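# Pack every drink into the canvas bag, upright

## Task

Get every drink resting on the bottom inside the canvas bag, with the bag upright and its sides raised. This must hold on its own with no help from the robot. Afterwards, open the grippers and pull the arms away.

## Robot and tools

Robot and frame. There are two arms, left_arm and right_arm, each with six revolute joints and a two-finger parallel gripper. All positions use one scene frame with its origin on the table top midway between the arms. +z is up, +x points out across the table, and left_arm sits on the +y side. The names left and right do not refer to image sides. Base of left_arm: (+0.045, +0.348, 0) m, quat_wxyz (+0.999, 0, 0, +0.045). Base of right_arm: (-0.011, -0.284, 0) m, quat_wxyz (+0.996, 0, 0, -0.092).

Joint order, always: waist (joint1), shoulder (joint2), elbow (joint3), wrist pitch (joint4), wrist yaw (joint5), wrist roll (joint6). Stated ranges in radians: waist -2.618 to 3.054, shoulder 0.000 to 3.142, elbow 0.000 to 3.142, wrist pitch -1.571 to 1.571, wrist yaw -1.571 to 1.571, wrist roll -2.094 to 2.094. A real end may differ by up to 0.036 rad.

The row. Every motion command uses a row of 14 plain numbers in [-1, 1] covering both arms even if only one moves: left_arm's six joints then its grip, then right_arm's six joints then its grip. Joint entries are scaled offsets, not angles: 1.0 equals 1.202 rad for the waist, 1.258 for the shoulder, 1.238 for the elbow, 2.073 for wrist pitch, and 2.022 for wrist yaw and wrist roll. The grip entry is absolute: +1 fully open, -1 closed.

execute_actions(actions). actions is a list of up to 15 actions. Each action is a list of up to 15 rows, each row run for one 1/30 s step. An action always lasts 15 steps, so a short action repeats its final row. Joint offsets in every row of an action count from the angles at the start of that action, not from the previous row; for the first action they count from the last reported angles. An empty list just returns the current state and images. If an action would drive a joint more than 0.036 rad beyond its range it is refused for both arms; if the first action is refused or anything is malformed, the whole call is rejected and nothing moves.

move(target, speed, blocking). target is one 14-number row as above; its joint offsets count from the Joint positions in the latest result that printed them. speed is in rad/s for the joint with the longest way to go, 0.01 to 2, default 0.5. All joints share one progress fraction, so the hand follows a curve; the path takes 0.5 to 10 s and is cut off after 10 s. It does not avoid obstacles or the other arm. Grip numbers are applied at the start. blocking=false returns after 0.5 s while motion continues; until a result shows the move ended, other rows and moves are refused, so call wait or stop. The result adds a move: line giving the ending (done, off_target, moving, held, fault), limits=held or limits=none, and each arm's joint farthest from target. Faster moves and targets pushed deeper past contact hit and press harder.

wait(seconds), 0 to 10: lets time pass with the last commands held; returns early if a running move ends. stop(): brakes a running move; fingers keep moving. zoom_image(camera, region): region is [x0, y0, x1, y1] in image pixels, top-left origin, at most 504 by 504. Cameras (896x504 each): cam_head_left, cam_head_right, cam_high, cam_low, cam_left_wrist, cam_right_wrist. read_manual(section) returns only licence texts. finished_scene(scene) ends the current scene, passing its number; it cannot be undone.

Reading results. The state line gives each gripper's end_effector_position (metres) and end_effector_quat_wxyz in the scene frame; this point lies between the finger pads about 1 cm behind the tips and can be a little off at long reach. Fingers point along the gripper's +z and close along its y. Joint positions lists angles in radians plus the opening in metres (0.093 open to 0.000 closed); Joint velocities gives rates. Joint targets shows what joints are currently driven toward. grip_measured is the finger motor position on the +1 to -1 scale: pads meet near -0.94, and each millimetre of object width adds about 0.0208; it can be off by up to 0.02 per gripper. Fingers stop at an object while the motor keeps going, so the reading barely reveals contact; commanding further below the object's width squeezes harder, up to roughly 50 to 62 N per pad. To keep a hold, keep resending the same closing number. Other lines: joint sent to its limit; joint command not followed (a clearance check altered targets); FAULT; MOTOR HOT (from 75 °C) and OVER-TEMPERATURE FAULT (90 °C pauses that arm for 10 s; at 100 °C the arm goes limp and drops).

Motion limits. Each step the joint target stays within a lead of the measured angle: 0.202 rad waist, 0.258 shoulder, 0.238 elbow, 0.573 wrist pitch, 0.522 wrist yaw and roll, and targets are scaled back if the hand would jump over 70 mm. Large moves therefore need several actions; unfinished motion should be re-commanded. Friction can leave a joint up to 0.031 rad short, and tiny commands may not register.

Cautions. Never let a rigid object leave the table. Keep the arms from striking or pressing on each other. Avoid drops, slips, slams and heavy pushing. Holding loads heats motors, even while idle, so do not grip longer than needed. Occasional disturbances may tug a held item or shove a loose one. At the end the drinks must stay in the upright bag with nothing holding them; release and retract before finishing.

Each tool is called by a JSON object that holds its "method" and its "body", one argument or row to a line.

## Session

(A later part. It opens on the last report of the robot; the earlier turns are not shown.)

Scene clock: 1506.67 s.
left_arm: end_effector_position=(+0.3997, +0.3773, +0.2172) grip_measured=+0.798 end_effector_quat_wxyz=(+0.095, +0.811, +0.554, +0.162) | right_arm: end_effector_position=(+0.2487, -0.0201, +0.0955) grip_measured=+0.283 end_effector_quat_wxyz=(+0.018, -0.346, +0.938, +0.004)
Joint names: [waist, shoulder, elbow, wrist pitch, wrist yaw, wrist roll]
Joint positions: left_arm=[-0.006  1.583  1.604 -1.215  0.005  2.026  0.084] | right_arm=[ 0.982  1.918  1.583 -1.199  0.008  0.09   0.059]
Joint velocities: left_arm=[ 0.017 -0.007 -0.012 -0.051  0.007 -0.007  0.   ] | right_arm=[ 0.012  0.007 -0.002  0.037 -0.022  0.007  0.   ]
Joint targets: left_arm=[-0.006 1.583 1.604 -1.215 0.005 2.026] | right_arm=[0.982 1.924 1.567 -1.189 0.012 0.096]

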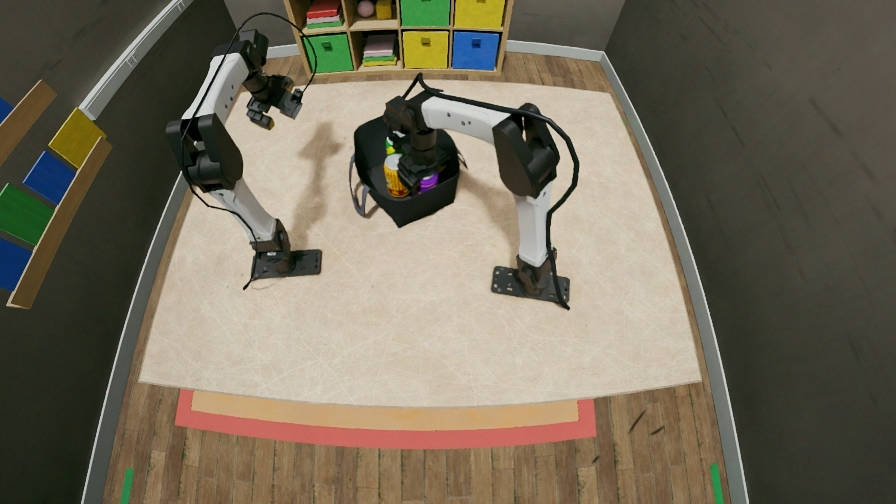

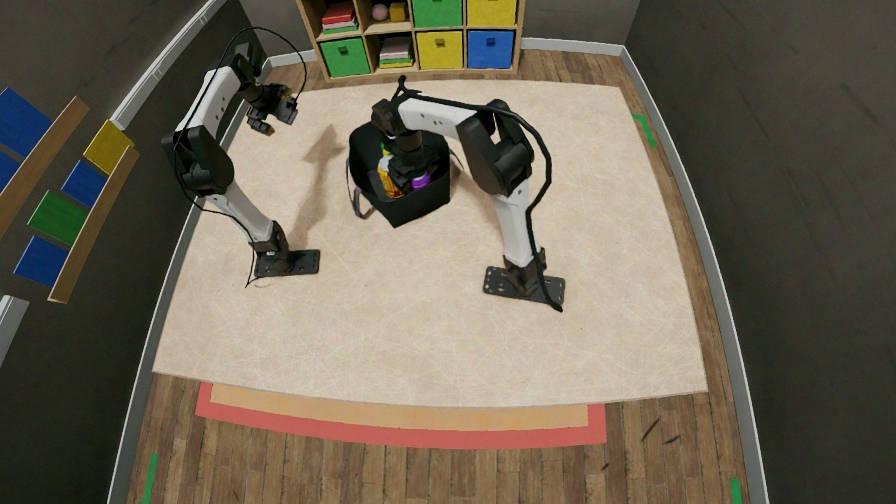

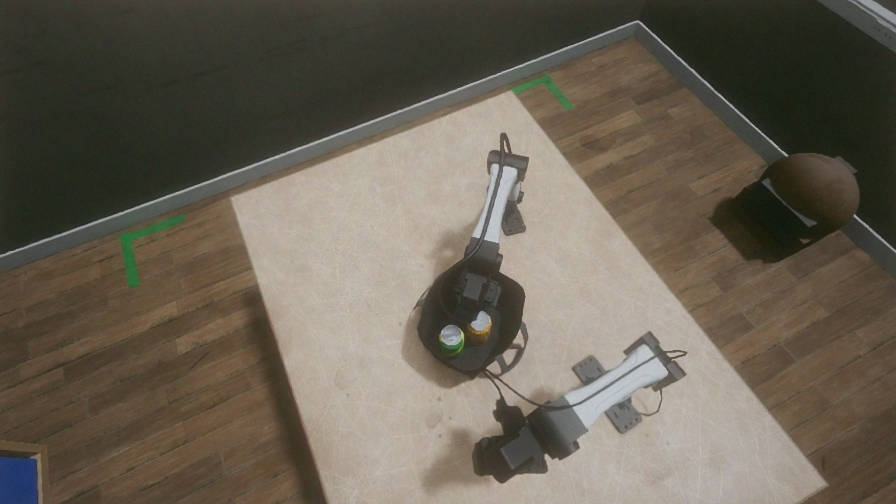

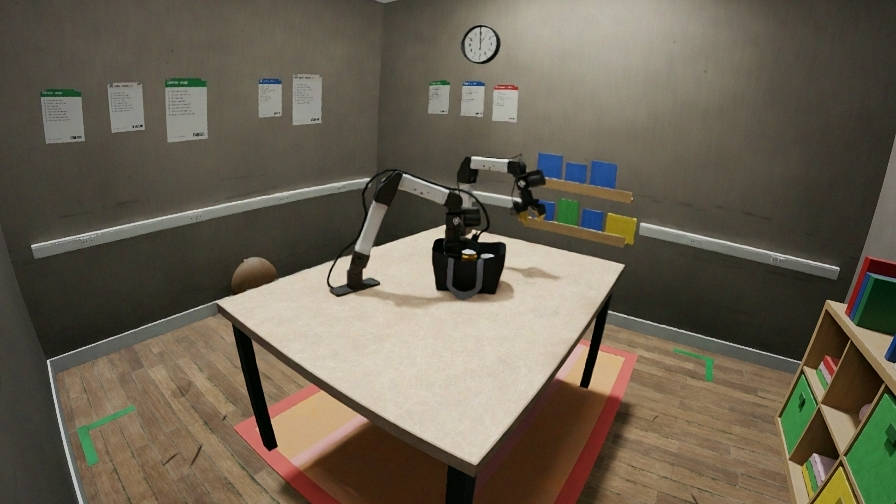

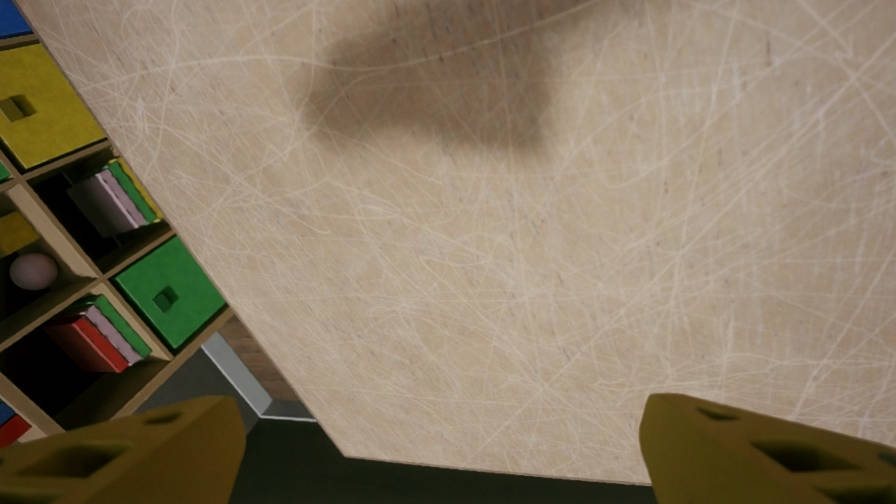

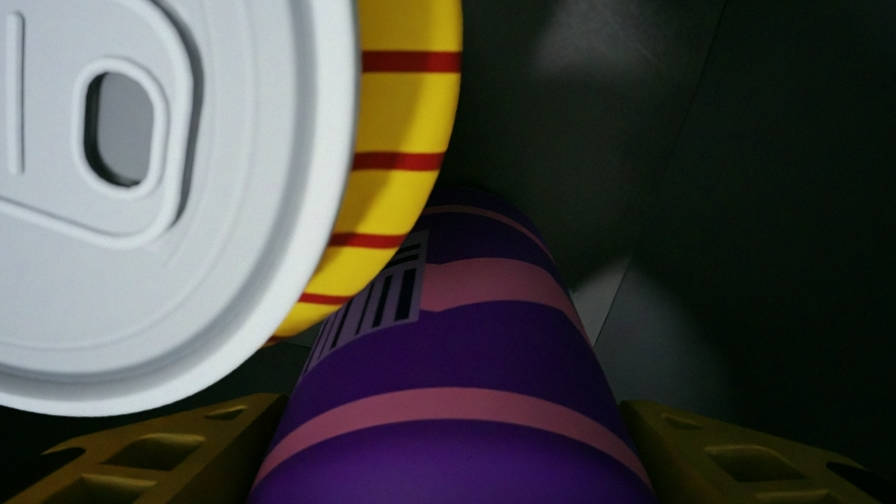

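{"method": "execute_actions", "body": {
  "actions": [
    [[0,0,0,0,0,0,0.8, 0,0.010,-0.013,0.004,0.001,0,0.22],[0,0,0,0,0,0,0.8, 0,0.014,-0.013,0.003,0,0,0.22],[0,0,0,0,0,0,0.8, 0,0.017,-0.013,0.002,0,0,0.22],[0,0,0,0,0,0,0.8, 0,0.019,-0.013,0.001,0,0,0.22],[0,0,0,0,0,0,0.8, 0,0.019,-0.013,0,0,0,0.23],[0,0,0,0,0,0,0.8, 0,0.017,-0.010,0,0,0,0.29],[0,0,0,0,0,0,0.8, 0,0.014,-0.007,0,0,0,0.37],[0,0,0,0,0,0,0.8, 0,0.010,-0.004,0,0,0,0.46],[0,0,0,0,0,0,0.8, 0,0.003,0,0,0,0,0.56],[0,0,0,0,0,0,0.8, 0,-0.003,0,0,0,0,0.66],[0,0,0,0,0,0,0.8, 0,-0.011,0,0,0,0,0.75],[0,0,0,0,0,0,0.8, 0,-0.022,0,0,0,0,0.8],[0,0,0,0,0,0,0.8, 0,-0.036,0,0,0,0,0.8],[0,0,0,0,0,0,0.8, 0,-0.052,0,0,0,0,0.8],[0,0,0,0,0,0,0.8, 0,-0.070,0,0,0,0,0.8]],
    [[0,0,0,0,0,0,0.8, 0,-0.075,0,0,0,0,0.8],[0,0,0,0,0,0,0.8, 0,-0.098,0,0,0,0,0.8],[0,0,0,0,0,0,0.8, 0,-0.122,0,0,0,0,0.8],[0,0,0,0,0,0,0.8, 0,-0.147,0,0,0,0,0.8],[0,0,0,0,0,0,0.8, 0,-0.171,0,0,0,0,0.8],[0,0,0,0,0,0,0.8, 0,-0.193,0,0,0,0,0.8],[0,0,0,0,0,0,0.8, -0.003,-0.213,0,0,0,0,0.8],[0,0,0,0,0,0,0.8, -0.011,-0.231,0,0,0,0,0.8],[0,0,0,0,0,0,0.8, -0.023,-0.245,0,0,0,0,0.8],[0,0,0,0,0,0,0.8, -0.041,-0.256,0,0,0,0,0.8],[0,0,0,0,0,0,0.8, -0.062,-0.265,0,0,0,0,0.8],[0,0,0,0,0,0,0.8, -0.087,-0.271,0,0,0,0,0.8],[0,0,0,0,0,0,0.8, -0.116,-0.275,0,0,0,0,0.8],[0,0,0,0,0,0,0.8, -0.146,-0.277,0,0,0,0,0.8],[0,0,0,0,0,0,0.8, -0.179,-0.278,0,0,0,0,0.8]],
    [[0,0,0,0,0,0,0.8, -0.094,-0.005,0,0,0,0,0.8],[0,0,0,0,0,0,0.8, -0.133,-0.005,0,0,0,0,0.8],[0,0,0,0,0,0,0.8, -0.176,-0.005,0,0,0,0,0.8],[0,0,0,0,0,0,0.8, -0.219,-0.005,0,0,0,0,0.8],[0,0,0,0,0,0,0.8, -0.261,-0.005,0,0,0,0,0.8],[0,0,0,0,0,0,0.8, -0.302,-0.005,0,0,0,0,0.8],[0,0,0,0,0,0,0.8, -0.341,-0.005,0,0,0,0,0.8],[0,0,0,0,0,0,0.8, -0.377,-0.005,0,0,0,0,0.8],[0,0,0,0,0,0,0.8, -0.409,-0.005,0,0,0,0,0.8],[0,0,0,0,0,0,0.8, -0.438,-0.005,0,0,0,0,0.8],[0,0,0,0,0,0,0.8, -0.462,-0.005,0,0,0,0,0.8],[0,0,0,0,0,0,0.8, -0.481,-0.005,0,0,0,0,0.8],[0,0,0,0,0,0,0.8, -0.494,-0.005,0,0,0,0,0.8],[0,0,0,0,0,0,0.8, -0.502,-0.005,0,0,0,0,0.8],[0,0,0,0,0,0,0.8, -0.507,-0.005,0,0,0,0,0.8]]
  ]
}}

Scene clock: 1563.73 s.
left_arm: end_effector_position=(+0.3997, +0.3773, +0.2172) grip_measured=+0.798 end_effector_quat_wxyz=(+0.095, +0.811, +0.554, +0.162) | right_arm: end_effector_position=(+0.3426, -0.2648, +0.2278) grip_measured=+0.799 end_effector_quat_wxyz=(+0.212, +0.017, +0.977, +0.012)
Joint names: [waist, shoulder, elbow, wrist pitch, wrist yaw, wrist roll]
Joint positions: left_arm=[-0.006  1.583  1.604 -1.215  0.005  2.026  0.084] | right_arm=[ 0.242  1.538  1.583 -1.188  0.007  0.09   0.084]
Joint velocities: left_arm=[-0.002 -0.002 -0.007 -0.022 -0.007 -0.022 -0.   ] | right_arm=[-0.31  -0.012 -0.002  0.007  0.007 -0.037 -0.   ]
Joint targets: left_arm=[-0.006 1.583 1.604 -1.215 0.005 2.026] | right_arm=[0.229 1.531 1.583 -1.195 0.003 0.090]

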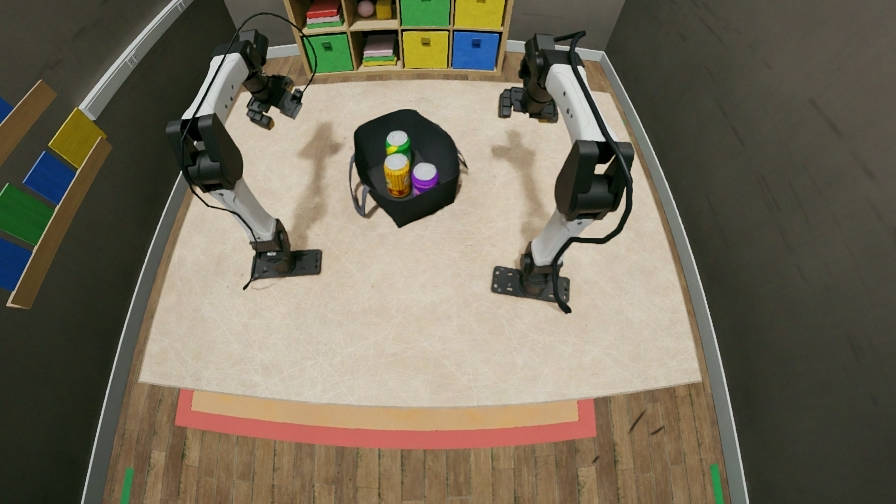

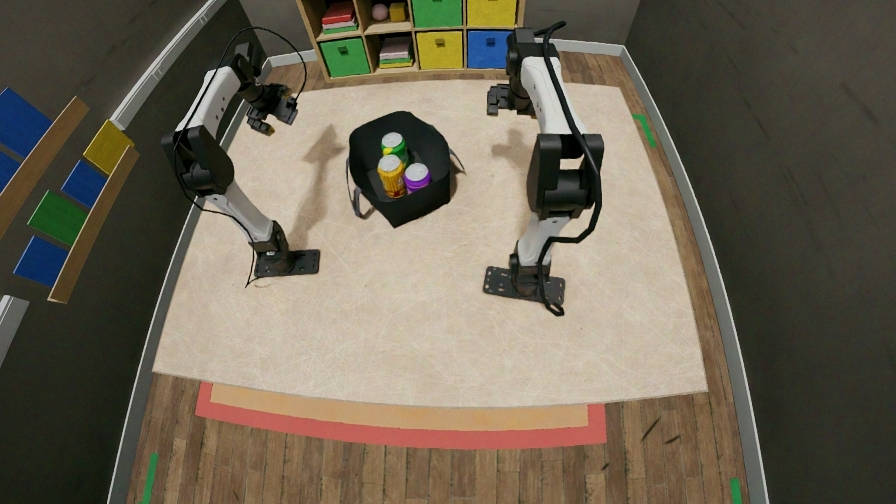

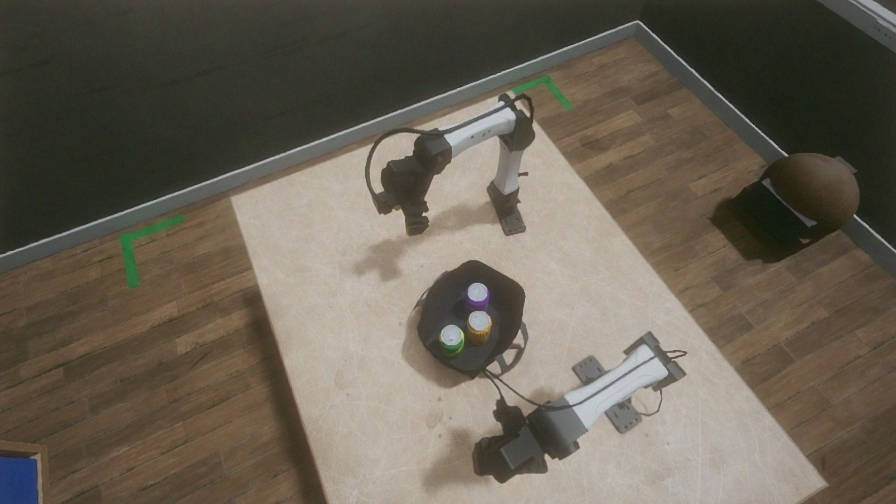

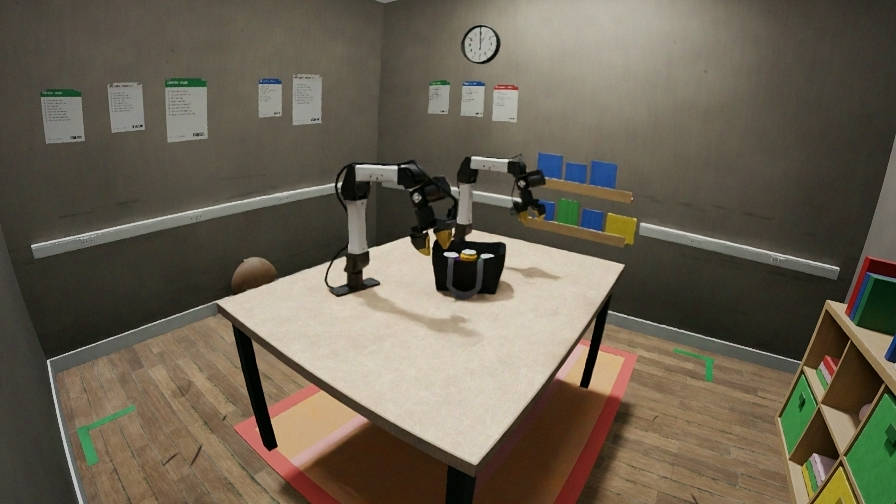

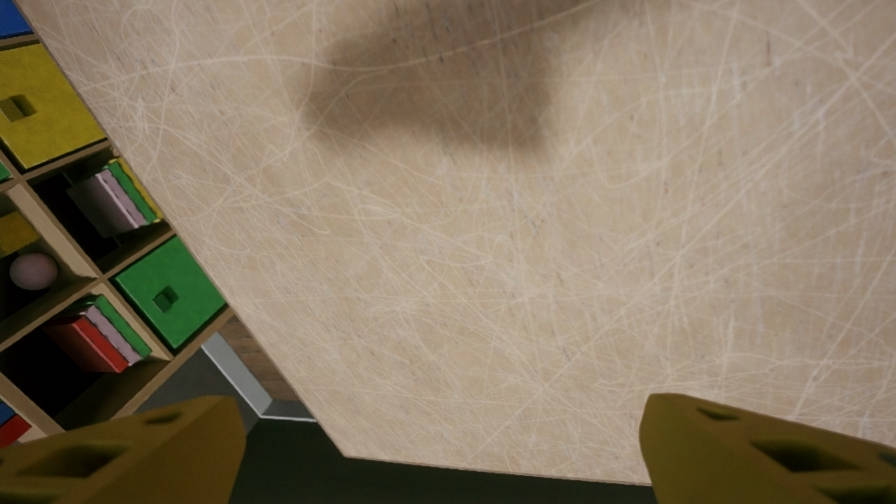

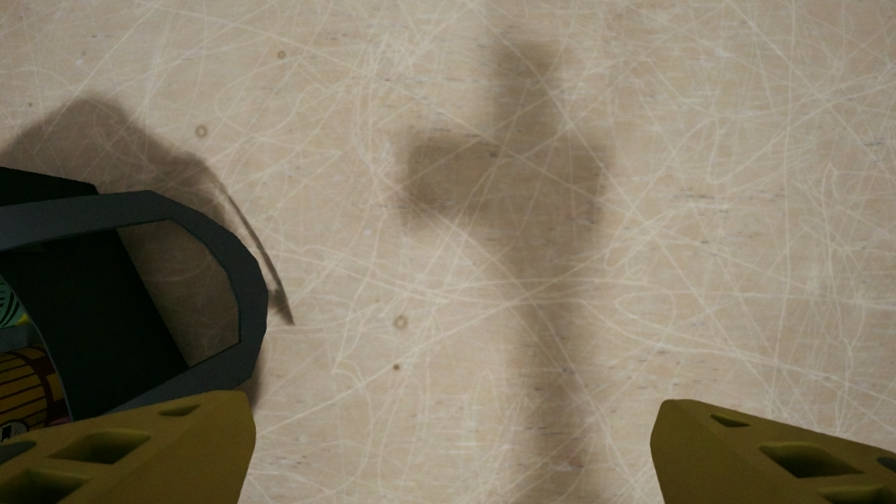

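{"method": "zoom_image", "body": {
  "camera": "cam_head_left",
  "region": [340, 100, 480, 240]
}}

{"method": "zoom_image", "body": {
  "camera": "cam_high",
  "region": [405, 250, 545, 390]
}}

Region (340, 100, 480, 240) of cam_head_left's 896x504 image, scaled by 3.600, with more detail than that image has.

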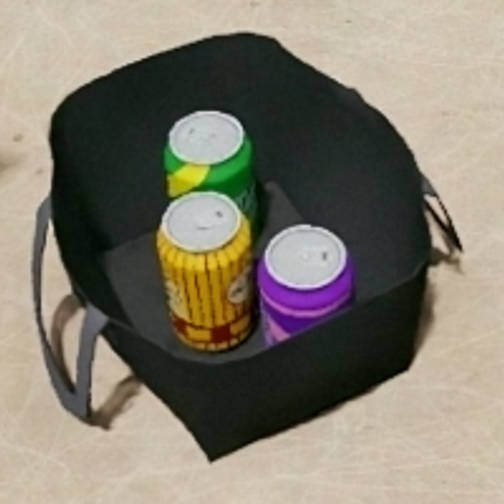

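Region (405, 250, 545, 390) of cam_high's 896x504 image, scaled by 3.600, with more detail than that image has.

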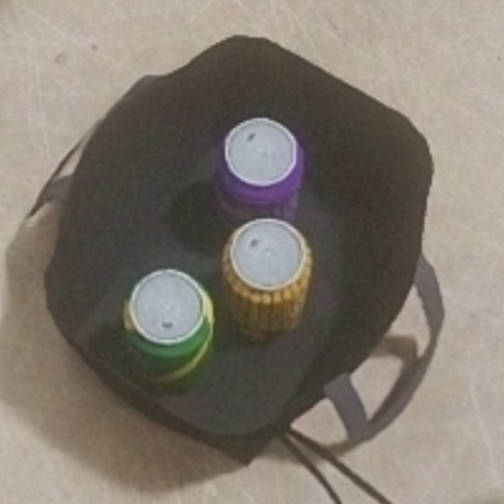

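All three cans are standing on the bag floor, the walls are up, and both arms are clear.

{"method": "finished_scene", "body": {
  "scene": 1
}}

The scene is finished: the task was done.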